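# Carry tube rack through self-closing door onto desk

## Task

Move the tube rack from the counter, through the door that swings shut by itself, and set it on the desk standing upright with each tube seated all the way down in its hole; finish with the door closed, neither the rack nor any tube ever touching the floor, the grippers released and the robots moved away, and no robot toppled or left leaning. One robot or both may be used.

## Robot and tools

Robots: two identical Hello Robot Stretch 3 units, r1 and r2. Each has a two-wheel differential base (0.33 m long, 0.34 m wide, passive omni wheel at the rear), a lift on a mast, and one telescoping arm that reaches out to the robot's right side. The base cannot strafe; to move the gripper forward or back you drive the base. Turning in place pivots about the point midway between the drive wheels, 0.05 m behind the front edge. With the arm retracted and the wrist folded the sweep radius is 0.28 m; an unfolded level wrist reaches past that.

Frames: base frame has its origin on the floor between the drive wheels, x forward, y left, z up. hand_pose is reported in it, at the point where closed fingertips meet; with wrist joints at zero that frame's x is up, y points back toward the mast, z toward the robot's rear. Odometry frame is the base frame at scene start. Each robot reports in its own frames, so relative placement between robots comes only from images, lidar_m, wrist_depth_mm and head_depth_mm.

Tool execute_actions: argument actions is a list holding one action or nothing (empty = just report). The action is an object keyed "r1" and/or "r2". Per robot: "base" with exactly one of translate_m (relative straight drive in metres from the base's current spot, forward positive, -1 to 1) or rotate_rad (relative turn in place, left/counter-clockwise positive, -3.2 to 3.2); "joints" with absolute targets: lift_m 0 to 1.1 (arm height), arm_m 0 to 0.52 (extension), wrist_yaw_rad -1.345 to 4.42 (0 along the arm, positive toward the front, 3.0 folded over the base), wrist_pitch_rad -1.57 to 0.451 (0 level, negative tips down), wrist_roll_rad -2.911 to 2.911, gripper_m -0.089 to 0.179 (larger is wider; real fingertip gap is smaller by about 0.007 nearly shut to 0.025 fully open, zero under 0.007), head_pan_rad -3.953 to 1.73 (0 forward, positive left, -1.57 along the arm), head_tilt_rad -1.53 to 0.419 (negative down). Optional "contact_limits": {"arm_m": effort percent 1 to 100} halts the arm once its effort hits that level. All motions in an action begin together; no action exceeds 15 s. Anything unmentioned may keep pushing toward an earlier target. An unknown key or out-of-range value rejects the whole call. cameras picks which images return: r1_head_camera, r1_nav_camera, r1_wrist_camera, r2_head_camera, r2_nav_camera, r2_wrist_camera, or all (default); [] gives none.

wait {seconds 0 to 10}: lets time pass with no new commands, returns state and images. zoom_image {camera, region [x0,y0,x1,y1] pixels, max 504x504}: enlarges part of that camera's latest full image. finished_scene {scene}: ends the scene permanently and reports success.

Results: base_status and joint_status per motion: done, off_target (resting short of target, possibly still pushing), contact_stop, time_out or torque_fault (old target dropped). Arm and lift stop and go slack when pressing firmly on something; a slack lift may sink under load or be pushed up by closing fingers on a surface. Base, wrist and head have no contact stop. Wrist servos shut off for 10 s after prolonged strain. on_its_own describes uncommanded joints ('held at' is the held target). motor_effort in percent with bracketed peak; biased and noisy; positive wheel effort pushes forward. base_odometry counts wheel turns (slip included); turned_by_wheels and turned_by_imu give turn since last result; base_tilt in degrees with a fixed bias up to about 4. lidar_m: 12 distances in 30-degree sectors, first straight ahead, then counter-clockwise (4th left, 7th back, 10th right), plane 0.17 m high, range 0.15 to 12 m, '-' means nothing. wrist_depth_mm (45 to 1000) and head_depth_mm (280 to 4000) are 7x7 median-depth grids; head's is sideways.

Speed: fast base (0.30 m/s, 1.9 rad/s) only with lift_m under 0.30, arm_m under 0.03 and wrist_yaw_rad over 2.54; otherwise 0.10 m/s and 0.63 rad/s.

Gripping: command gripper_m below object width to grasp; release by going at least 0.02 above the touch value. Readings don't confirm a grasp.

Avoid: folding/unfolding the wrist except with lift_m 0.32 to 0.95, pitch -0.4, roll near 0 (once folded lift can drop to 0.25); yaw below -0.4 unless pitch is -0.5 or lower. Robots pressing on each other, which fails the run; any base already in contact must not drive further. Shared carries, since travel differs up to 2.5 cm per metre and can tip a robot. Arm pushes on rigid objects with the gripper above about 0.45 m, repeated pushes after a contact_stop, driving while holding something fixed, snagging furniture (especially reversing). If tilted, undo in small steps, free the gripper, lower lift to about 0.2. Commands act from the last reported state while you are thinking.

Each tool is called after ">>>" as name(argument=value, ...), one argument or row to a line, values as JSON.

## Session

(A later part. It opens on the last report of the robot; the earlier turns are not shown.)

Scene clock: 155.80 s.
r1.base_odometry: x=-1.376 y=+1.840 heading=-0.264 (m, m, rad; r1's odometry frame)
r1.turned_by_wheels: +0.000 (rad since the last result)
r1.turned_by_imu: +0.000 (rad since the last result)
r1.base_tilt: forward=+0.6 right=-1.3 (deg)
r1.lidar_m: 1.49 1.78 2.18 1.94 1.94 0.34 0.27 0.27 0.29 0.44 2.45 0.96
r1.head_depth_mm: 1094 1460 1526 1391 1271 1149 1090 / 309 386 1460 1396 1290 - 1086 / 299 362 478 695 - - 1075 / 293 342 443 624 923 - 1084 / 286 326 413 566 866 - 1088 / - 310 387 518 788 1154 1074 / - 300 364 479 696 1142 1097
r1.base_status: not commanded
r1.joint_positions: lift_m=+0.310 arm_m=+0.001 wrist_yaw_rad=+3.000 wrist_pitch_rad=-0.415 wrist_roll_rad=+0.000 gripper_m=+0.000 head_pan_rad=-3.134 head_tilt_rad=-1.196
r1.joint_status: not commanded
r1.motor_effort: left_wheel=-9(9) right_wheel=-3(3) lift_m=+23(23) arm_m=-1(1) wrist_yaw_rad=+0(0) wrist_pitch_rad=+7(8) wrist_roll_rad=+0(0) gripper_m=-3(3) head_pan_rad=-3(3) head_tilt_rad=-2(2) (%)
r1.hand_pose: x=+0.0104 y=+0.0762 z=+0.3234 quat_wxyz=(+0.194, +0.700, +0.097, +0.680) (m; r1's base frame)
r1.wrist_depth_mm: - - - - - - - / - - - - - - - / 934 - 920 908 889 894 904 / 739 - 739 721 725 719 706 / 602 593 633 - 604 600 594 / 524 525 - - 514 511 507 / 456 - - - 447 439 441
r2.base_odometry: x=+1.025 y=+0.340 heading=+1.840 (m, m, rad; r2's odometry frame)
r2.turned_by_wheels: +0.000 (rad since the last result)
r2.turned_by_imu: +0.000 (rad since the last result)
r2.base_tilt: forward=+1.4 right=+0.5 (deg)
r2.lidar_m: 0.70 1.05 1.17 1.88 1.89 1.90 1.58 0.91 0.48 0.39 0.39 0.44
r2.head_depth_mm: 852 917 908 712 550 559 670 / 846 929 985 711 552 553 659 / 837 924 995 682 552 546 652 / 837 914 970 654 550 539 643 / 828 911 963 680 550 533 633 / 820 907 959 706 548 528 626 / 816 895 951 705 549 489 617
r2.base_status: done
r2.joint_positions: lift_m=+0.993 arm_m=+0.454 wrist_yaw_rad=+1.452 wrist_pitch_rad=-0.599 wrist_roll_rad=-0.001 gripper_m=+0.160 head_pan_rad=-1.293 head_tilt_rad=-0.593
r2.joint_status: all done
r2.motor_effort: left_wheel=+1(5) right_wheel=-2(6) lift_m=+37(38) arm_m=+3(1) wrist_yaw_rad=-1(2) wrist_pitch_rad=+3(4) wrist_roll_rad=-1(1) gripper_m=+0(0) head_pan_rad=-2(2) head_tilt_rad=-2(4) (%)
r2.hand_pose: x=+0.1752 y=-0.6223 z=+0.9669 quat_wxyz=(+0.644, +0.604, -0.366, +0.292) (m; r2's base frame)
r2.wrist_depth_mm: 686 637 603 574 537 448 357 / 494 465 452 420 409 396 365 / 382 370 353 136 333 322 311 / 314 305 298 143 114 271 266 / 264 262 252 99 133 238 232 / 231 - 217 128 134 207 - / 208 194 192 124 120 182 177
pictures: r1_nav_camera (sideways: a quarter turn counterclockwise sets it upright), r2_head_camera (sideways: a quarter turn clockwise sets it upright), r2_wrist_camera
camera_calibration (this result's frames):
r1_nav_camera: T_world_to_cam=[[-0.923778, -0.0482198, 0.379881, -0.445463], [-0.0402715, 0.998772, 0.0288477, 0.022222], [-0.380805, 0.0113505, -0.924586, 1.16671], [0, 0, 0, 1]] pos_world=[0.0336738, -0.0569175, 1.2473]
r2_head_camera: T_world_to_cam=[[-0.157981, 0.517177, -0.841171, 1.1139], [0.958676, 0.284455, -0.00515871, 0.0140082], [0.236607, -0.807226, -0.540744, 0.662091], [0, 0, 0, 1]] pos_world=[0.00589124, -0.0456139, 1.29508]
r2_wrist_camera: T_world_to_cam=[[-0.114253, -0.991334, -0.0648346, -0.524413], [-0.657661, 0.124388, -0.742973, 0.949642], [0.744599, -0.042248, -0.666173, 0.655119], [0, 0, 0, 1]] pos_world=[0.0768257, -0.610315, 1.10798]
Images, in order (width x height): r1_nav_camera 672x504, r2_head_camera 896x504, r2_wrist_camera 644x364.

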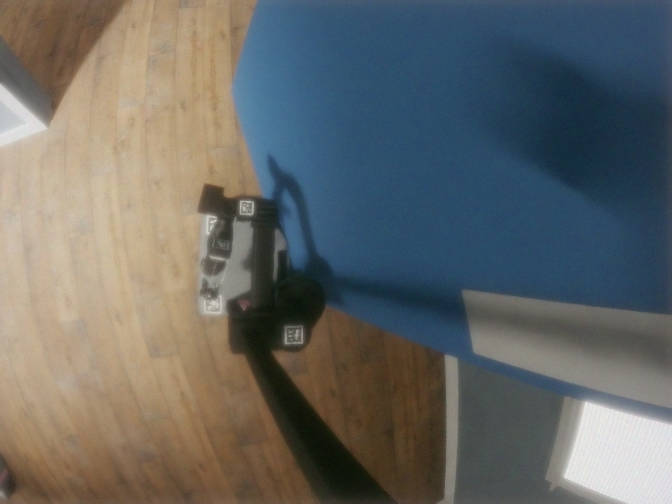

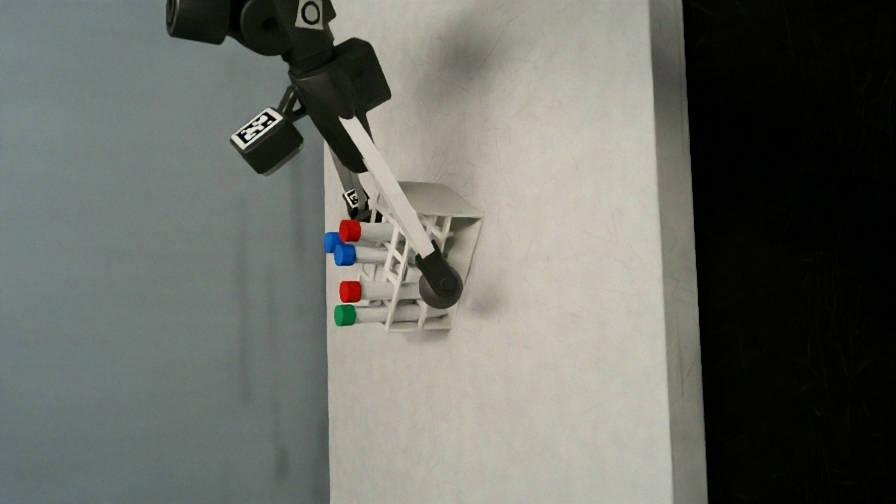

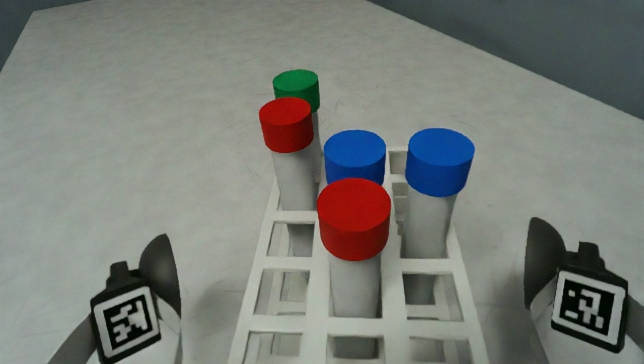

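>>> execute_actions(
  actions=[
    {"r1":{"base":{"translate_m":-0.08}},"r2":{"joints":{"gripper_m":0.045}}},
  ],
  cameras=["r2_wrist_camera","r2_head_camera"],
)

>>> execute_actions(
  actions=[
    {"r2":{"joints":{"lift_m":1.02}}},
  ],
  cameras=["r1_nav_camera","r2_wrist_camera","r2_head_camera"],
)

Scene clock: 161.53 s.
r1.base_odometry: x=-1.453 y=+1.861 heading=-0.265 (m, m, rad; r1's odometry frame)
r1.turned_by_wheels: -0.001 (rad since the last result)
r1.turned_by_imu: +0.047 (rad since the last result)
r1.base_tilt: forward=+0.6 right=-1.3 (deg)
r1.lidar_m: 1.70 1.81 2.11 1.91 1.73 1.10 0.27 0.27 0.29 0.43 2.48 1.01
r1.head_depth_mm: 1083 1353 1519 1394 1270 1154 1090 / 313 427 1500 1383 1284 - 1094 / 301 366 482 753 1305 - 1080 / 294 344 445 627 920 - 1077 / 287 326 414 566 860 - 1083 / - 309 386 518 776 1146 1075 / - 300 363 475 687 1141 1098
r1.base_status: translate_m off_target (by the wheels' count: -0.0796 of -0.0800)
r1.joint_positions: lift_m=+0.310 arm_m=+0.001 wrist_yaw_rad=+3.000 wrist_pitch_rad=-0.416 wrist_roll_rad=+0.000 gripper_m=+0.000 head_pan_rad=-3.136 head_tilt_rad=-1.195
r1.joint_status: not commanded
r1.on_its_own: left_wheel is at rest, and its effort (-85) is outside its rest range (-18 to +18); right_wheel is at rest, and its effort (-27) is outside its rest range (-18 to +18)
r1.motor_effort: left_wheel=-85(100) right_wheel=-27(30) lift_m=+23(23) arm_m=-1(2) wrist_yaw_rad=+0(1) wrist_pitch_rad=+8(9) wrist_roll_rad=+0(0) gripper_m=-3(2) head_pan_rad=-2(3) head_tilt_rad=-3(4) (%)
r1.hand_pose: x=+0.0104 y=+0.0760 z=+0.3232 quat_wxyz=(+0.195, +0.700, +0.097, +0.680) (m; r1's base frame)
r1.wrist_depth_mm: - - - - - - - / - - - - - - - / 919 - 917 883 887 900 887 / 725 - 727 727 717 715 699 / 611 599 618 - 608 594 596 / 519 521 - - 511 509 507 / 463 - - - 449 446 447
r2.base_odometry: x=+1.025 y=+0.340 heading=+1.840 (m, m, rad; r2's odometry frame)
r2.turned_by_wheels: +0.000 (rad since the last result)
r2.turned_by_imu: +0.000 (rad since the last result)
r2.base_tilt: forward=+1.4 right=+0.4 (deg)
r2.lidar_m: 0.70 1.05 1.17 1.88 1.93 1.93 1.58 0.91 0.48 0.39 0.39 0.44
r2.head_depth_mm: 850 915 900 713 553 559 671 / 846 929 - 713 552 553 660 / 841 920 994 678 550 547 651 / 833 915 968 657 551 540 642 / 832 909 960 680 549 536 634 / 825 902 952 708 548 529 626 / 818 894 948 705 548 489 617
r2.base_status: not commanded
r2.joint_positions: lift_m=+0.993 arm_m=+0.454 wrist_yaw_rad=+1.449 wrist_pitch_rad=-0.579 wrist_roll_rad=+0.003 gripper_m=+0.046 head_pan_rad=-1.293 head_tilt_rad=-0.593
r2.joint_status: all done
r2.motor_effort: left_wheel=+0(1) right_wheel=+1(2) lift_m=+34(37) arm_m=+3(3) wrist_yaw_rad=+0(1) wrist_pitch_rad=-3(4) wrist_roll_rad=-2(2) gripper_m=-18(97) head_pan_rad=-2(2) head_tilt_rad=-3(3) (%)
r2.hand_pose: x=+0.1783 y=-0.6233 z=+0.9710 quat_wxyz=(+0.641, +0.601, -0.374, +0.297) (m; r2's base frame)
r2.wrist_depth_mm: 846 710 656 608 550 451 354 / 532 513 477 454 433 422 373 / 403 391 366 170 348 337 326 / 332 321 309 118 115 284 275 / 274 271 265 99 131 247 236 / 239 234 173 132 139 - 208 / 209 207 162 127 124 184 187
pictures: r2_head_camera (sideways: a quarter turn clockwise sets it upright), r2_wrist_camera
camera_calibration (this result's frames):
r2_head_camera: T_world_to_cam=[[-0.157981, 0.517177, -0.841171, 1.1139], [0.958676, 0.284455, -0.00515871, 0.0140082], [0.236607, -0.807225, -0.540744, 0.662091], [0, 0, 0, 1]] pos_world=[0.00589125, -0.0456139, 1.29508]
r2_wrist_camera: T_world_to_cam=[[-0.117882, -0.990699, -0.0679604, -0.520689], [-0.642028, 0.128246, -0.755879, 0.967007], [0.757565, -0.045472, -0.651174, 0.636597], [0, 0, 0, 1]] pos_world=[0.0772019, -0.610914, 1.11009]
Images, in order (width x height): r2_head_camera 896x504, r2_wrist_camera 644x364.

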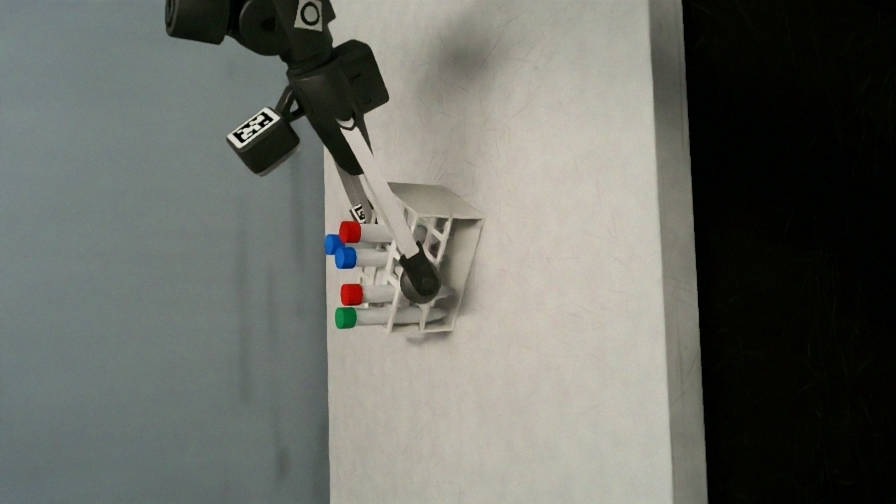

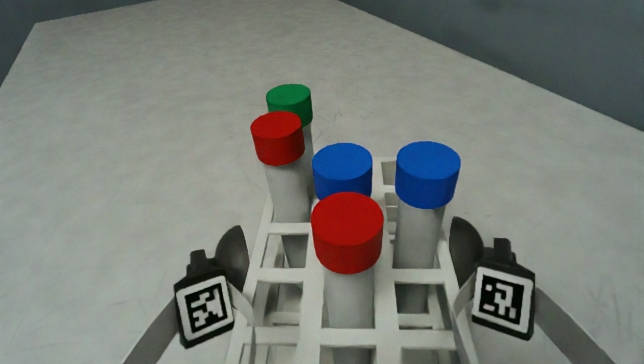

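Scene clock: 162.57 s.
r1.base_odometry: x=-1.453 y=+1.861 heading=-0.265 (m, m, rad; r1's odometry frame)
r1.turned_by_wheels: +0.000 (rad since the last result)
r1.turned_by_imu: +0.000 (rad since the last result)
r1.base_tilt: forward=+0.6 right=-1.3 (deg)
r1.lidar_m: 1.70 1.80 2.10 1.91 1.74 1.10 0.27 0.27 0.29 0.43 2.48 1.01
r1.head_depth_mm: 1085 1339 1518 1387 1275 1151 1092 / 313 427 1497 1387 1284 - 1095 / 302 366 481 748 1312 - 1079 / 294 343 445 626 920 - 1076 / 287 326 414 565 860 - 1083 / - 310 386 518 777 1151 1074 / - 300 363 475 686 1135 1091
r1.base_status: not commanded
r1.joint_positions: lift_m=+0.310 arm_m=+0.001 wrist_yaw_rad=+3.000 wrist_pitch_rad=-0.416 wrist_roll_rad=+0.000 gripper_m=+0.000 head_pan_rad=-3.136 head_tilt_rad=-1.195
r1.joint_status: not commanded
r1.on_its_own: left_wheel is at rest, and its effort (-85) is outside its rest range (-18 to +18); right_wheel is at rest, and its effort (-27) is outside its rest range (-18 to +18)
r1.motor_effort: left_wheel=-85(85) right_wheel=-27(27) lift_m=+23(23) arm_m=-2(1) wrist_yaw_rad=+0(0) wrist_pitch_rad=+7(8) wrist_roll_rad=+0(0) gripper_m=-2(3) head_pan_rad=-2(2) head_tilt_rad=-3(3) (%)
r1.hand_pose: x=+0.0104 y=+0.0760 z=+0.3232 quat_wxyz=(+0.195, +0.700, +0.097, +0.680) (m; r1's base frame)
r1.wrist_depth_mm: - - - - - - - / - - - - - - - / 957 - 925 904 919 878 874 / 741 - 729 718 702 700 713 / 607 593 615 - 595 589 594 / 517 517 - - 509 504 504 / 458 - - - 451 447 440
r2.base_odometry: x=+1.025 y=+0.340 heading=+1.840 (m, m, rad; r2's odometry frame)
r2.turned_by_wheels: +0.000 (rad since the last result)
r2.turned_by_imu: +0.000 (rad since the last result)
r2.base_tilt: forward=+1.5 right=+0.5 (deg)
r2.lidar_m: 0.70 1.05 1.17 1.88 1.93 1.93 1.58 0.91 0.47 0.39 0.39 0.44
r2.head_depth_mm: 849 930 902 714 552 560 670 / 845 917 900 712 550 554 662 / 838 921 990 682 551 547 651 / 832 916 929 655 549 540 644 / 830 906 959 681 549 534 634 / 827 901 951 707 548 528 625 / 818 898 948 708 547 489 615
r2.base_status: not commanded
r2.joint_positions: lift_m=+1.020 arm_m=+0.454 wrist_yaw_rad=+1.449 wrist_pitch_rad=-0.607 wrist_roll_rad=+0.001 gripper_m=+0.046 head_pan_rad=-1.293 head_tilt_rad=-0.593
r2.joint_status: all done
r2.motor_effort: left_wheel=+1(1) right_wheel=-2(1) lift_m=+38(40) arm_m=+3(3) wrist_yaw_rad=+1(1) wrist_pitch_rad=+5(5) wrist_roll_rad=-1(2) gripper_m=-17(18) head_pan_rad=-1(2) head_tilt_rad=-2(3) (%)
r2.hand_pose: x=+0.1738 y=-0.6228 z=+0.9922 quat_wxyz=(+0.646, +0.605, -0.365, +0.288) (m; r2's base frame)
r2.wrist_depth_mm: 798 709 673 637 581 451 354 / 536 527 498 468 450 439 378 / 425 410 382 187 377 360 351 / 356 341 327 123 106 304 297 / 298 295 283 104 119 270 259 / 259 258 169 91 135 - 229 / 231 228 165 125 150 205 207
pictures: r1_nav_camera (sideways: a quarter turn counterclockwise sets it upright), r2_head_camera (sideways: a quarter turn clockwise sets it upright), r2_wrist_camera
camera_calibration (this result's frames):
r1_nav_camera: T_world_to_cam=[[-0.92327, -0.0465709, 0.381318, -0.447338], [-0.0384475, 0.998843, 0.0288986, 0.0221445], [-0.382222, 0.0120205, -0.923992, 1.16594], [0, 0, 0, 1]] pos_world=[0.0334874, -0.056967, 1.24726]
r2_head_camera: T_world_to_cam=[[-0.157981, 0.517178, -0.841171, 1.1139], [0.958676, 0.284454, -0.00515871, 0.0140082], [0.236606, -0.807226, -0.540744, 0.662091], [0, 0, 0, 1]] pos_world=[0.00589121, -0.0456139, 1.29508]
r2_wrist_camera: T_world_to_cam=[[-0.118242, -0.990802, -0.0658082, -0.521364], [-0.663189, 0.128122, -0.737404, 0.965348], [0.739053, -0.0435486, -0.672238, 0.67921], [0, 0, 0, 1]] pos_world=[0.0765894, -0.610673, 1.13413]
Images, in order (width x height): r1_nav_camera 672x504, r2_head_camera 896x504, r2_wrist_camera 644x364.

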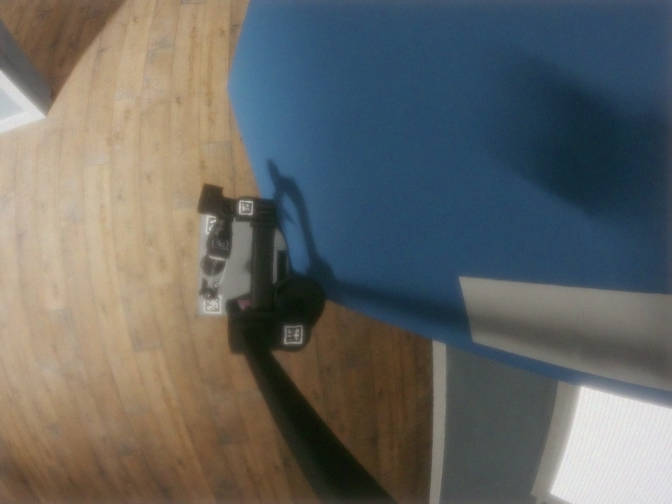

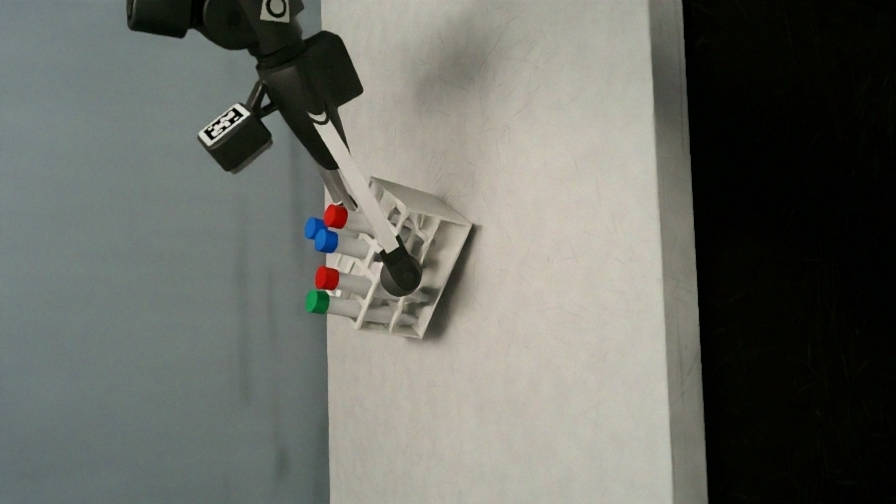

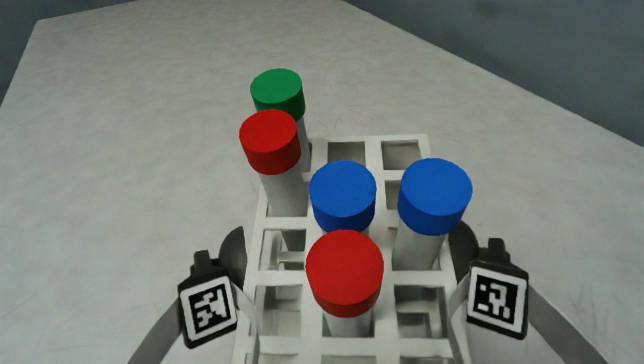

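>>> execute_actions(
  actions=[
    {"r1":{"base":{"translate_m":0.015},"joints":{"head_pan_rad":0,"head_tilt_rad":-0.9}},"r2":{"joints":{"lift_m":1.065,"gripper_m":0.02}}},
  ],
  cameras=["r2_wrist_camera"],
)

>>> execute_actions(
  actions=[
    {"r2":{"joints":{"wrist_pitch_rad":-0.8,"arm_m":0.4}}},
  ],
  cameras=["r1_nav_camera","r2_wrist_camera","r2_head_camera"],
)

Scene clock: 168.83 s.
r1.base_odometry: x=-1.438 y=+1.857 heading=-0.265 (m, m, rad; r1's odometry frame)
r1.turned_by_wheels: +0.000 (rad since the last result)
r1.turned_by_imu: +0.000 (rad since the last result)
r1.base_tilt: forward=+0.6 right=-1.3 (deg)
r1.lidar_m: 1.70 1.79 2.11 1.91 1.76 0.34 0.27 0.27 0.29 0.45 2.47 1.00
r1.head_depth_mm: 1372 1446 1506 1576 1459 1272 1120 / 1733 1833 1903 1701 1449 1271 1131 / 2351 2419 2061 1714 1448 1266 1126 / 2482 2578 2045 1703 1444 1265 1127 / 2443 2557 2060 1696 1458 1266 1123 / 1888 2118 2042 1698 1453 1261 1124 / 1831 2081 2075 1701 1443 1275 1125
r1.base_status: done
r1.joint_positions: lift_m=+0.310 arm_m=+0.001 wrist_yaw_rad=+3.000 wrist_pitch_rad=-0.416 wrist_roll_rad=+0.000 gripper_m=+0.000 head_pan_rad=-0.007 head_tilt_rad=-0.902
r1.joint_status: all done
r1.motor_effort: left_wheel=-11(72) right_wheel=-2(25) lift_m=+23(22) arm_m=-2(2) wrist_yaw_rad=+0(0) wrist_pitch_rad=+8(8) wrist_roll_rad=+0(0) gripper_m=-2(2) head_pan_rad=+5(56) head_tilt_rad=+3(30) (%)
r1.hand_pose: x=+0.0104 y=+0.0760 z=+0.3232 quat_wxyz=(+0.195, +0.700, +0.097, +0.680) (m; r1's base frame)
r1.wrist_depth_mm: - - - - - - - / - - - - - - - / 929 - 887 912 900 883 888 / 745 - 727 724 719 713 716 / 616 595 619 - 594 592 595 / 518 520 - - 503 509 499 / 464 - - - 448 446 443
r2.base_odometry: x=+1.025 y=+0.340 heading=+1.840 (m, m, rad; r2's odometry frame)
r2.turned_by_wheels: +0.000 (rad since the last result)
r2.turned_by_imu: +0.000 (rad since the last result)
r2.base_tilt: forward=+1.4 right=+0.5 (deg)
r2.lidar_m: 0.70 1.05 1.17 1.88 1.92 1.92 1.58 0.91 0.48 0.39 0.39 0.44
r2.head_depth_mm: 841 919 950 714 552 559 671 / 845 913 949 714 552 553 661 / 842 923 898 684 551 547 651 / 837 915 618 659 550 541 643 / 834 908 662 709 550 534 635 / 827 909 958 707 549 529 626 / 819 898 950 705 548 490 617
r2.base_status: not commanded
r2.joint_positions: lift_m=+1.065 arm_m=+0.454 wrist_yaw_rad=+1.449 wrist_pitch_rad=-0.608 wrist_roll_rad=+0.001 gripper_m=+0.028 head_pan_rad=-1.293 head_tilt_rad=-0.593
r2.joint_status: gripper_m off_target (ended at +0.028, target +0.020); the others done
r2.on_its_own: gripper_m is held at +0.027, not at your +0.020, by its stall guard, which is still easing
r2.motor_effort: left_wheel=+0(0) right_wheel=-1(1) lift_m=+38(41) arm_m=+3(3) wrist_yaw_rad=+1(1) wrist_pitch_rad=+6(5) wrist_roll_rad=-1(1) gripper_m=-20(97) head_pan_rad=-2(3) head_tilt_rad=-2(3) (%)
r2.hand_pose: x=+0.1736 y=-0.6227 z=+1.0370 quat_wxyz=(+0.646, +0.606, -0.365, +0.288) (m; r2's base frame)
r2.wrist_depth_mm: 910 861 813 746 605 448 359 / 690 626 595 569 564 475 370 / 523 491 468 188 447 437 396 / 426 416 394 125 106 369 365 / 361 355 343 107 118 321 313 / 316 308 171 90 135 - 274 / 278 276 165 126 151 247 249
pictures: r2_wrist_camera
camera_calibration (this result's frames):
r2_wrist_camera: T_world_to_cam=[[-0.118289, -0.990797, -0.0657892, -0.518424], [-0.663889, 0.128182, -0.736764, 0.99778], [0.738417, -0.0434746, -0.672942, 0.710337], [0, 0, 0, 1]] pos_world=[0.0765668, -0.610668, 1.17904]
Images, in order (width x height): r2_wrist_camera 644x364.

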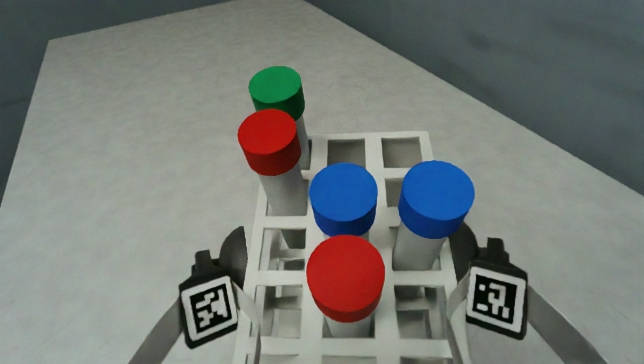

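Scene clock: 170.37 s.
r1.base_odometry: x=-1.438 y=+1.857 heading=-0.265 (m, m, rad; r1's odometry frame)
r1.turned_by_wheels: +0.000 (rad since the last result)
r1.turned_by_imu: +0.000 (rad since the last result)
r1.base_tilt: forward=+0.6 right=-1.3 (deg)
r1.lidar_m: 1.71 1.79 2.11 1.91 1.76 0.34 0.27 0.27 0.29 0.44 2.48 1.00
r1.head_depth_mm: 1371 1436 1510 1584 1448 1272 1123 / 1738 1855 1916 1705 1449 1269 1127 / 2347 2416 2061 1705 1449 1264 1127 / 2496 2570 2045 1708 1452 1262 1121 / 2443 2574 2055 1687 1452 1269 1118 / 1884 2123 2049 1706 1452 1264 1125 / 1844 2099 2053 1698 1447 1272 1127
r1.base_status: not commanded
r1.joint_positions: lift_m=+0.310 arm_m=+0.001 wrist_yaw_rad=+3.000 wrist_pitch_rad=-0.416 wrist_roll_rad=+0.000 gripper_m=+0.000 head_pan_rad=-0.007 head_tilt_rad=-0.902
r1.joint_status: not commanded
r1.motor_effort: left_wheel=-11(11) right_wheel=-3(2) lift_m=+23(23) arm_m=-1(1) wrist_yaw_rad=+0(1) wrist_pitch_rad=+8(8) wrist_roll_rad=+0(0) gripper_m=-3(3) head_pan_rad=+5(5) head_tilt_rad=+2(2) (%)
r1.hand_pose: x=+0.0104 y=+0.0760 z=+0.3232 quat_wxyz=(+0.195, +0.700, +0.097, +0.680) (m; r1's base frame)
r1.wrist_depth_mm: - - - - - - - / - - - - - - - / 932 - 941 921 897 909 884 / 739 - 723 724 705 718 704 / 608 596 624 - 600 593 604 / 522 519 - - 513 501 512 / 461 - - - 447 445 445
r2.base_odometry: x=+1.025 y=+0.340 heading=+1.840 (m, m, rad; r2's odometry frame)
r2.turned_by_wheels: +0.000 (rad since the last result)
r2.turned_by_imu: +0.000 (rad since the last result)
r2.base_tilt: forward=+1.4 right=+0.4 (deg)
r2.lidar_m: 0.70 1.05 1.17 1.89 1.91 1.92 1.58 0.91 0.47 0.39 0.39 0.43
r2.head_depth_mm: 840 918 907 713 553 560 670 / 844 917 901 710 551 552 659 / 839 914 985 613 550 546 652 / 833 918 971 617 550 540 643 / 832 915 961 655 550 535 633 / 826 903 957 707 550 528 624 / 817 897 948 706 548 489 617
r2.base_status: not commanded
r2.joint_positions: lift_m=+1.065 arm_m=+0.400 wrist_yaw_rad=+1.449 wrist_pitch_rad=-0.813 wrist_roll_rad=+0.000 gripper_m=+0.028 head_pan_rad=-1.293 head_tilt_rad=-0.593
r2.joint_status: all done
r2.on_its_own: gripper_m is held at +0.027, not at your +0.020, by its stall guard, which is not easing now
r2.motor_effort: left_wheel=+1(1) right_wheel=-1(2) lift_m=+38(39) arm_m=-4(8) wrist_yaw_rad=+2(1) wrist_pitch_rad=+4(4) wrist_roll_rad=-1(1) gripper_m=-23(22) head_pan_rad=-2(1) head_tilt_rad=-3(3) (%)
r2.hand_pose: x=+0.1361 y=-0.5648 z=+1.0006 quat_wxyz=(+0.672, +0.640, -0.301, +0.221) (m; r2's base frame)
r2.wrist_depth_mm: 504 475 459 439 426 409 395 / 421 402 394 379 369 356 352 / 374 354 333 189 331 317 311 / 332 316 306 111 106 286 280 / 296 286 277 108 124 262 259 / 269 259 171 91 135 - 236 / 244 236 165 126 151 215 216
pictures: r1_nav_camera (sideways: a quarter turn counterclockwise sets it upright), r2_head_camera (sideways: a quarter turn clockwise sets it upright), r2_wrist_camera
camera_calibration (this result's frames):
r1_nav_camera: T_world_to_cam=[[0.774689, 0.035657, 0.631337, -0.783386], [0.0157608, -0.999188, 0.0370932, 0.0111327], [0.632146, -0.0187853, -0.774621, 0.965617], [0, 0, 0, 1]] pos_world=[-0.00370633, 0.0571963, 1.24216]
r2_head_camera: T_world_to_cam=[[-0.157977, 0.51718, -0.84117, 1.1139], [0.958678, 0.284446, -0.00515869, 0.0140082], [0.2366, -0.807227, -0.540746, 0.662094], [0, 0, 0, 1]] pos_world=[0.00589083, -0.0456138, 1.29508]
r2_wrist_camera: T_world_to_cam=[[-0.131578, -0.98918, -0.0648879, -0.46602], [-0.798464, 0.144547, -0.584432, 0.813686], [0.587488, -0.0250877, -0.808844, 0.882984], [0, 0, 0, 1]] pos_world=[0.0696389, -0.556442, 1.1595]
Images, in order (width x height): r1_nav_camera 672x504, r2_head_camera 896x504, r2_wrist_camera 644x364.

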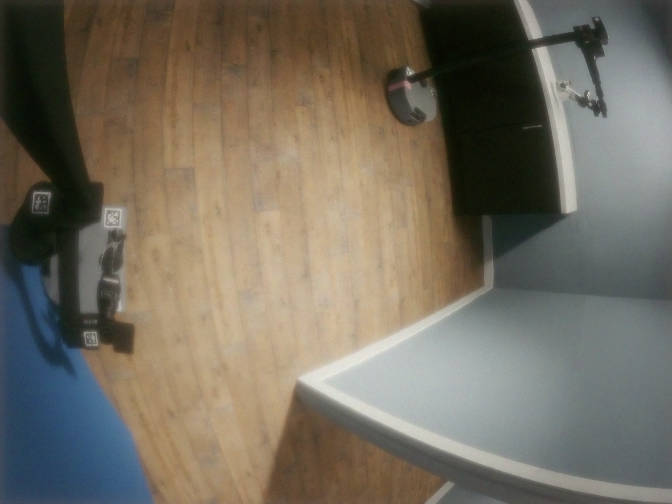

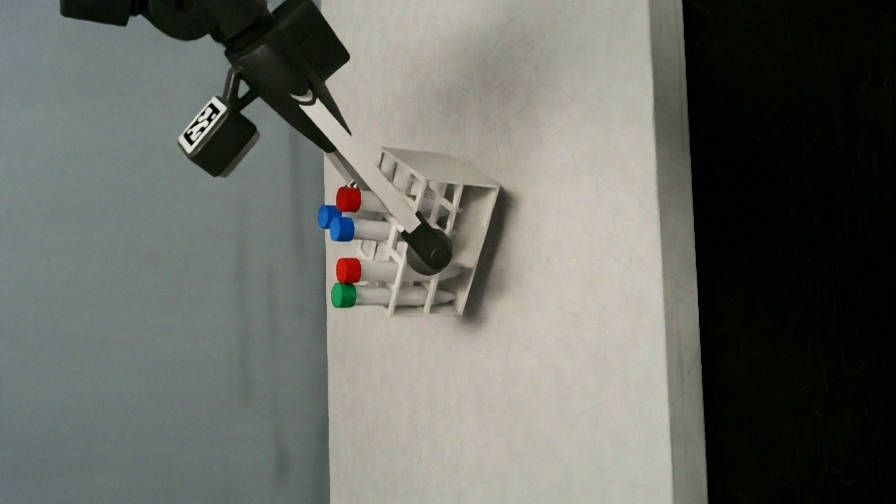

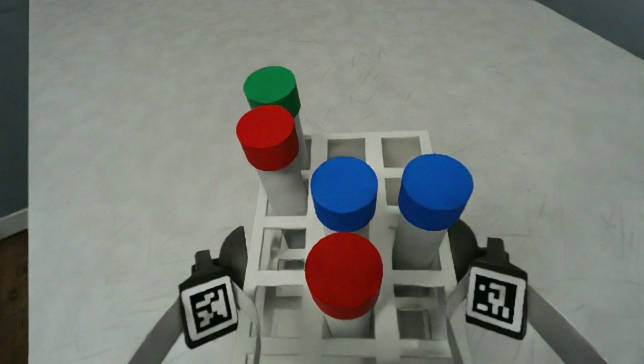

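>>> execute_actions(
  actions=[
    {"r2":{"base":{"rotate_rad":-0.5},"joints":{"arm_m":0.25}}},
  ],
  cameras=["r2_wrist_camera"],
)

>>> execute_actions(
  actions=[
    {"r2":{"base":{"translate_m":-1.0},"joints":{"arm_m":0.1,"head_pan_rad":-3.14,"head_tilt_rad":-0.9}}},
  ],
  cameras=["r2_wrist_camera","r2_nav_camera"],
)

>>> execute_actions(
  actions=[
    {"r2":{"base":{"translate_m":-0.75},"joints":{"lift_m":0.9,"arm_m":0.0,"wrist_yaw_rad":1.7,"head_tilt_rad":-1.1}}},
  ],
  cameras=["r2_wrist_camera","r2_nav_camera","r1_nav_camera"],
)

Scene clock: 184.70 s.
r1.base_odometry: x=-1.438 y=+1.857 heading=-0.265 (m, m, rad; r1's odometry frame)
r1.turned_by_wheels: +0.000 (rad since the last result)
r1.turned_by_imu: +0.001 (rad since the last result)
r1.base_tilt: forward=+0.6 right=-1.3 (deg)
r1.lidar_m: 1.70 1.84 2.12 1.91 1.76 0.34 0.27 0.27 0.29 0.45 2.48 1.00
r1.head_depth_mm: 1364 1444 1514 1584 1456 1257 1121 / 1735 1832 1922 1689 1449 1274 1129 / 2366 2406 2064 1690 1446 1268 1130 / 2502 2607 2050 1702 1453 1268 1119 / 2433 2609 2044 1699 1454 1270 1124 / 1898 2114 2064 1686 1451 1271 1127 / 1827 2085 2046 1693 1447 1263 1123
r1.base_status: not commanded
r1.joint_positions: lift_m=+0.310 arm_m=+0.001 wrist_yaw_rad=+3.000 wrist_pitch_rad=-0.416 wrist_roll_rad=+0.000 gripper_m=+0.000 head_pan_rad=-0.007 head_tilt_rad=-0.902
r1.joint_status: not commanded
r1.motor_effort: left_wheel=-11(11) right_wheel=-2(2) lift_m=+23(23) arm_m=-2(1) wrist_yaw_rad=+0(1) wrist_pitch_rad=+8(8) wrist_roll_rad=+0(0) gripper_m=-3(2) head_pan_rad=+5(4) head_tilt_rad=+2(1) (%)
r1.hand_pose: x=+0.0104 y=+0.0760 z=+0.3232 quat_wxyz=(+0.195, +0.700, +0.097, +0.680) (m; r1's base frame)
r1.wrist_depth_mm: - - - - - - - / - - - - - - - / 931 - 905 922 910 904 867 / 732 - 721 719 722 709 711 / 598 603 624 - 598 595 591 / 518 508 - - 514 513 504 / 463 - - - 452 441 449
r2.base_odometry: x=+1.025 y=+0.340 heading=+1.340 (m, m, rad; r2's odometry frame)
r2.turned_by_wheels: -0.500 (rad since the last result)
r2.turned_by_imu: -0.499 (rad since the last result)
r2.base_tilt: forward=+1.4 right=+0.4 (deg)
r2.lidar_m: 0.44 0.73 1.05 1.18 1.95 1.92 1.86 1.58 0.87 0.47 0.39 0.39
r2.head_depth_mm: 1200 1325 - 686 781 974 1220 / 1125 1259 1136 684 695 837 1058 / 1055 1166 897 658 597 723 902 / 996 1097 1000 465 481 660 785 / 942 1028 996 504 510 597 699 / 889 965 989 680 531 543 628 / 844 910 951 705 548 483 569
r2.base_status: done
r2.joint_positions: lift_m=+1.065 arm_m=+0.250 wrist_yaw_rad=+1.449 wrist_pitch_rad=-0.815 wrist_roll_rad=+0.000 gripper_m=+0.028 head_pan_rad=-1.293 head_tilt_rad=-0.593
r2.joint_status: all done
r2.on_its_own: gripper_m is held at +0.027, not at your +0.020, by its stall guard, which is not easing now
r2.motor_effort: left_wheel=+2(7) right_wheel=-2(10) lift_m=+38(39) arm_m=-4(8) wrist_yaw_rad=+1(0) wrist_pitch_rad=+4(5) wrist_roll_rad=-1(1) gripper_m=-22(23) head_pan_rad=-1(2) head_tilt_rad=-3(2) (%)
r2.hand_pose: x=+0.1357 y=-0.4147 z=+1.0003 quat_wxyz=(+0.672, +0.640, -0.300, +0.220) (m; r2's base frame)
r2.wrist_depth_mm: 491 473 450 441 423 413 404 / 417 410 388 375 372 359 350 / 600 355 331 187 329 321 313 / - 331 305 111 106 286 282 / - - 285 105 125 266 258 / - - 169 91 135 - 234 / - - 164 125 151 217 216
pictures: r2_wrist_camera
camera_calibration (this result's frames):
r2_wrist_camera: T_world_to_cam=[[-0.131314, -0.989225, -0.0647286, -0.317843], [-0.799729, 0.144292, -0.582764, 0.789868], [0.585824, -0.0247597, -0.81006, 0.888304], [0, 0, 0, 1]] pos_world=[0.0695533, -0.406396, 1.15931]
Images, in order (width x height): r2_wrist_camera 644x364.

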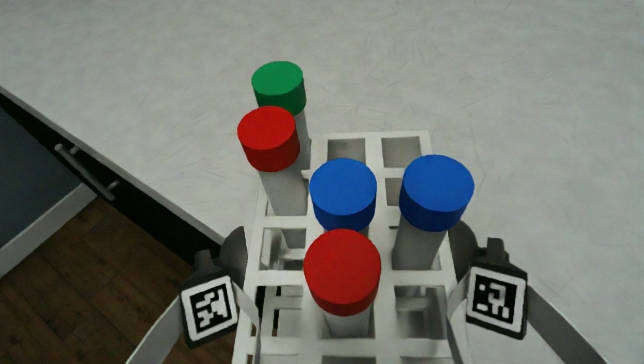

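Scene clock: 195.77 s.
r1.base_odometry: x=-1.438 y=+1.857 heading=-0.265 (m, m, rad; r1's odometry frame)
r1.turned_by_wheels: +0.000 (rad since the last result)
r1.turned_by_imu: +0.001 (rad since the last result)
r1.base_tilt: forward=+0.6 right=-1.3 (deg)
r1.lidar_m: 1.70 0.88 2.11 1.91 1.76 0.34 0.27 0.27 0.29 0.45 2.47 1.00
r1.head_depth_mm: 1373 1446 1513 1587 1448 1263 1131 / 1736 1833 1911 1713 1454 1266 1125 / 2382 2412 2060 1707 1446 1260 1118 / 2482 2602 2055 1697 1453 1266 1126 / 2427 2577 2046 1694 1386 1265 1125 / 1867 2155 2071 1490 1339 1265 1124 / 1840 2093 2044 1578 1393 1267 1123
r1.base_status: not commanded
r1.joint_positions: lift_m=+0.310 arm_m=+0.001 wrist_yaw_rad=+3.000 wrist_pitch_rad=-0.416 wrist_roll_rad=+0.000 gripper_m=+0.000 head_pan_rad=-0.007 head_tilt_rad=-0.902
r1.joint_status: not commanded
r1.motor_effort: left_wheel=-11(11) right_wheel=-2(2) lift_m=+23(23) arm_m=-2(2) wrist_yaw_rad=-1(0) wrist_pitch_rad=+8(8) wrist_roll_rad=+0(0) gripper_m=-3(3) head_pan_rad=+5(5) head_tilt_rad=+2(2) (%)
r1.hand_pose: x=+0.0104 y=+0.0760 z=+0.3232 quat_wxyz=(+0.195, +0.700, +0.097, +0.680) (m; r1's base frame)
r1.wrist_depth_mm: - - - - - - - / - - - - - - - / 909 - 914 913 906 907 905 / 745 - 721 733 720 703 705 / 612 593 612 - 602 606 590 / 522 511 - - 509 508 507 / 458 - - - 442 448 446
r2.base_odometry: x=+0.796 y=-0.633 heading=+1.340 (m, m, rad; r2's odometry frame)
r2.turned_by_wheels: +0.000 (rad since the last result)
r2.turned_by_imu: -0.002 (rad since the last result)
r2.base_tilt: forward=+1.5 right=+0.5 (deg)
r2.lidar_m: 1.28 1.73 1.72 1.94 2.02 0.99 1.35 0.90 0.90 1.02 1.14 1.14
r2.head_depth_mm: - - 1259 1483 1423 1275 1130 / - - 1667 1682 1448 1271 1140 / - - 1789 1675 1448 1278 1151 / - - 1878 1674 1448 1269 1173 / - - 1902 1652 1441 1273 1163 / - - 1923 1667 1438 1275 1136 / - - 1908 1648 1412 1269 1135
r2.base_status: done
r2.joint_positions: lift_m=+1.065 arm_m=+0.100 wrist_yaw_rad=+1.449 wrist_pitch_rad=-0.815 wrist_roll_rad=+0.000 gripper_m=+0.028 head_pan_rad=-3.133 head_tilt_rad=-0.889
r2.joint_status: all done
r2.on_its_own: gripper_m is held at +0.027, not at your +0.020, by its stall guard, which is not easing now
r2.motor_effort: left_wheel=+2(2) right_wheel=-3(10) lift_m=+38(38) arm_m=-4(0) wrist_yaw_rad=+1(1) wrist_pitch_rad=+4(4) wrist_roll_rad=-1(1) gripper_m=-22(23) head_pan_rad=-2(32) head_tilt_rad=-4(19) (%)
r2.hand_pose: x=+0.1357 y=-0.2647 z=+1.0003 quat_wxyz=(+0.672, +0.640, -0.300, +0.220) (m; r2's base frame)
r2.wrist_depth_mm: - - - - - 889 826 / - - - - - 992 - / - - - 188 - - - / - - - 110 106 - - / - - - 105 123 - - / - - 171 91 136 - - / - - 164 125 152 - -
pictures: r2_nav_camera (sideways: a quarter turn counterclockwise sets it upright), r2_wrist_camera
camera_calibration (this result's frames):
r2_nav_camera: T_world_to_cam=[[-0.756133, 0.00644513, 0.654386, -0.802746], [0.00393113, 0.999978, -0.00530654, 0.0583861], [-0.654406, -0.00143997, -0.756142, 0.946934], [0, 0, 0, 1]] pos_world=[0.0124672, -0.0518475, 1.24163]
r2_wrist_camera: T_world_to_cam=[[-0.130995, -0.989273, -0.0646395, -0.169569], [-0.799782, 0.143982, -0.582768, 0.768152], [0.585823, -0.0246424, -0.810064, 0.892051], [0, 0, 0, 1]] pos_world=[0.0695568, -0.256368, 1.15931]
Images, in order (width x height): r2_nav_camera 672x504, r2_wrist_camera 644x364.

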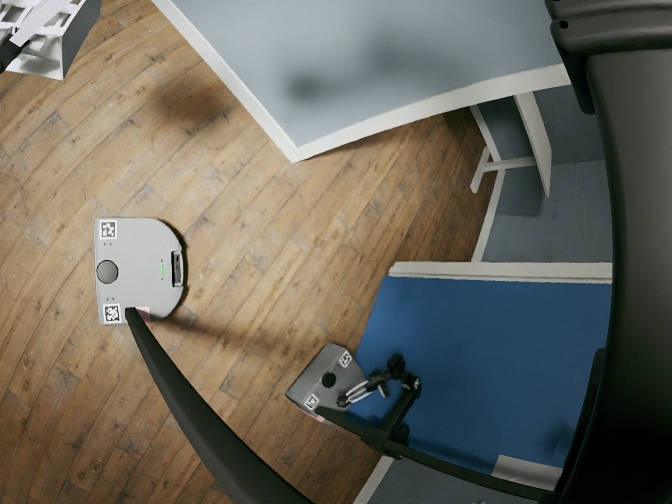

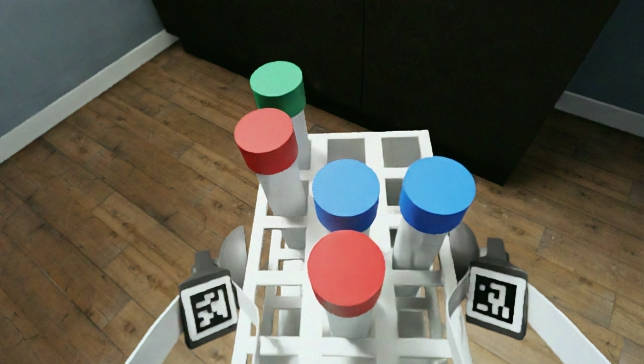

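Scene clock: 204.43 s.
r1.base_odometry: x=-1.438 y=+1.857 heading=-0.265 (m, m, rad; r1's odometry frame)
r1.turned_by_wheels: +0.000 (rad since the last result)
r1.turned_by_imu: +0.001 (rad since the last result)
r1.base_tilt: forward=+0.5 right=-1.3 (deg)
r1.lidar_m: 1.70 2.16 2.12 1.91 1.76 0.34 0.27 0.27 0.29 0.44 2.48 0.39
r1.head_depth_mm: 1370 1399 757 1580 608 1092 1015 / 1744 1831 778 1698 1451 1066 1035 / 2342 2416 2050 1714 1458 1270 1108 / 2479 2626 2047 1718 1451 1267 1125 / 2410 2557 2067 1707 1451 1273 1120 / 1890 2134 2060 1692 1449 1265 1118 / 1845 2074 2050 1702 1454 1260 1124
r1.base_status: not commanded
r1.joint_positions: lift_m=+0.310 arm_m=+0.001 wrist_yaw_rad=+3.000 wrist_pitch_rad=-0.416 wrist_roll_rad=+0.000 gripper_m=+0.000 head_pan_rad=-0.007 head_tilt_rad=-0.902
r1.joint_status: not commanded
r1.motor_effort: left_wheel=-11(11) right_wheel=-2(2) lift_m=+23(23) arm_m=-1(1) wrist_yaw_rad=+0(0) wrist_pitch_rad=+8(8) wrist_roll_rad=+0(0) gripper_m=-3(3) head_pan_rad=+5(5) head_tilt_rad=+2(1) (%)
r1.hand_pose: x=+0.0104 y=+0.0760 z=+0.3232 quat_wxyz=(+0.195, +0.700, +0.097, +0.680) (m; r1's base frame)
r1.wrist_depth_mm: - - - - - - - / - - - - - - - / 927 - 926 888 917 895 898 / 738 - 725 731 711 709 704 / 606 595 631 - 594 594 587 / 516 517 - - 508 508 508 / 459 - - - 444 438 439
r2.base_odometry: x=+0.625 y=-1.364 heading=+1.340 (m, m, rad; r2's odometry frame)
r2.turned_by_wheels: +0.000 (rad since the last result)
r2.turned_by_imu: -0.002 (rad since the last result)
r2.base_tilt: forward=+1.4 right=+0.3 (deg)
r2.lidar_m: 1.91 2.24 2.23 0.51 0.52 0.64 0.66 2.31 0.57 0.46 0.73 1.72
r2.head_depth_mm: 599 - - - - 1235 1100 / 630 - - - - 1211 1095 / 720 - - - - 1231 - / 1949 1865 1588 - - - - / 2065 1825 1616 - - 1246 - / 2088 1809 1602 - - 1201 1105 / 2048 1817 1611 - - 1202 1102
r2.base_status: done
r2.joint_positions: lift_m=+0.900 arm_m=+0.002 wrist_yaw_rad=+1.699 wrist_pitch_rad=-0.815 wrist_roll_rad=+0.000 gripper_m=+0.028 head_pan_rad=-3.133 head_tilt_rad=-1.086
r2.joint_status: all done
joint sent to its limit — the command would take r2.arm_m past its lower limit, so that joint was sent only as far as its limit.
r2.on_its_own: gripper_m is held at +0.027, not at your +0.020, by its stall guard, which is not easing now
r2.motor_effort: left_wheel=+1(1) right_wheel=-2(9) lift_m=+18(31) arm_m=-4(7) wrist_yaw_rad=+2(2) wrist_pitch_rad=+4(4) wrist_roll_rad=-1(1) gripper_m=-22(22) head_pan_rad=-1(2) head_tilt_rad=-5(16) (%)
r2.hand_pose: x=+0.1356 y=-0.1274 z=+0.8361 quat_wxyz=(+0.640, +0.672, -0.218, +0.302) (m; r2's base frame)
r2.wrist_depth_mm: - - - - - - - / - - - - - - - / - - - 189 - - - / - - - 110 106 - - / - - - 113 123 - - / - - 171 91 135 - - / - 973 165 125 152 892 850
pictures: r1_nav_camera (sideways: a quarter turn counterclockwise sets it upright), r2_nav_camera (sideways: a quarter turn counterclockwise sets it upright), r2_wrist_camera
camera_calibration (this result's frames):
r1_nav_camera: T_world_to_cam=[[0.774688, 0.0356714, 0.631337, -0.783386], [0.0157794, -0.999187, 0.0370932, 0.0111326], [0.632147, -0.0187735, -0.774621, 0.965617], [0, 0, 0, 1]] pos_world=[-0.0037074, 0.0571961, 1.24216]
r2_nav_camera: T_world_to_cam=[[-0.869903, 0.00560066, 0.493191, -0.592045], [0.00489675, 0.999984, -0.00271876, 0.0550102], [-0.493199, 0.0000499789, -0.869917, 1.09386], [0, 0, 0, 1]] pos_world=[0.0242001, -0.0517481, 1.24371]
r2_wrist_camera: T_world_to_cam=[[0.117109, -0.991014, -0.0646248, -0.0782955], [-0.810581, -0.0577843, -0.582768, 0.628421], [0.573797, 0.120631, -0.810065, 0.782637], [0, 0, 0, 1]] pos_world=[0.069481, -0.135689, 0.99515]
Images, in order (width x height): r1_nav_camera 672x504, r2_nav_camera 672x504, r2_wrist_camera 644x364.

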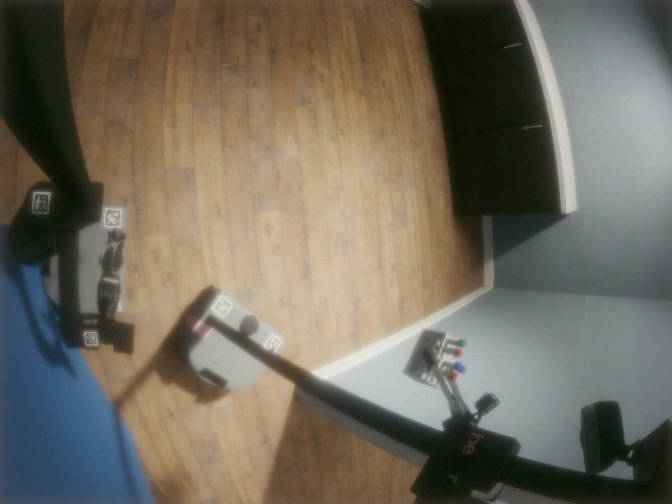

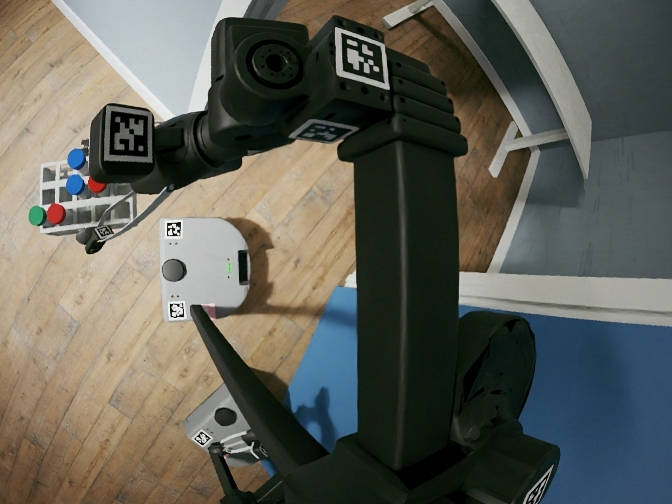

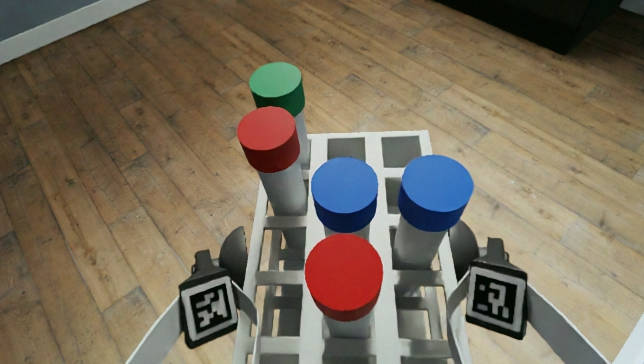

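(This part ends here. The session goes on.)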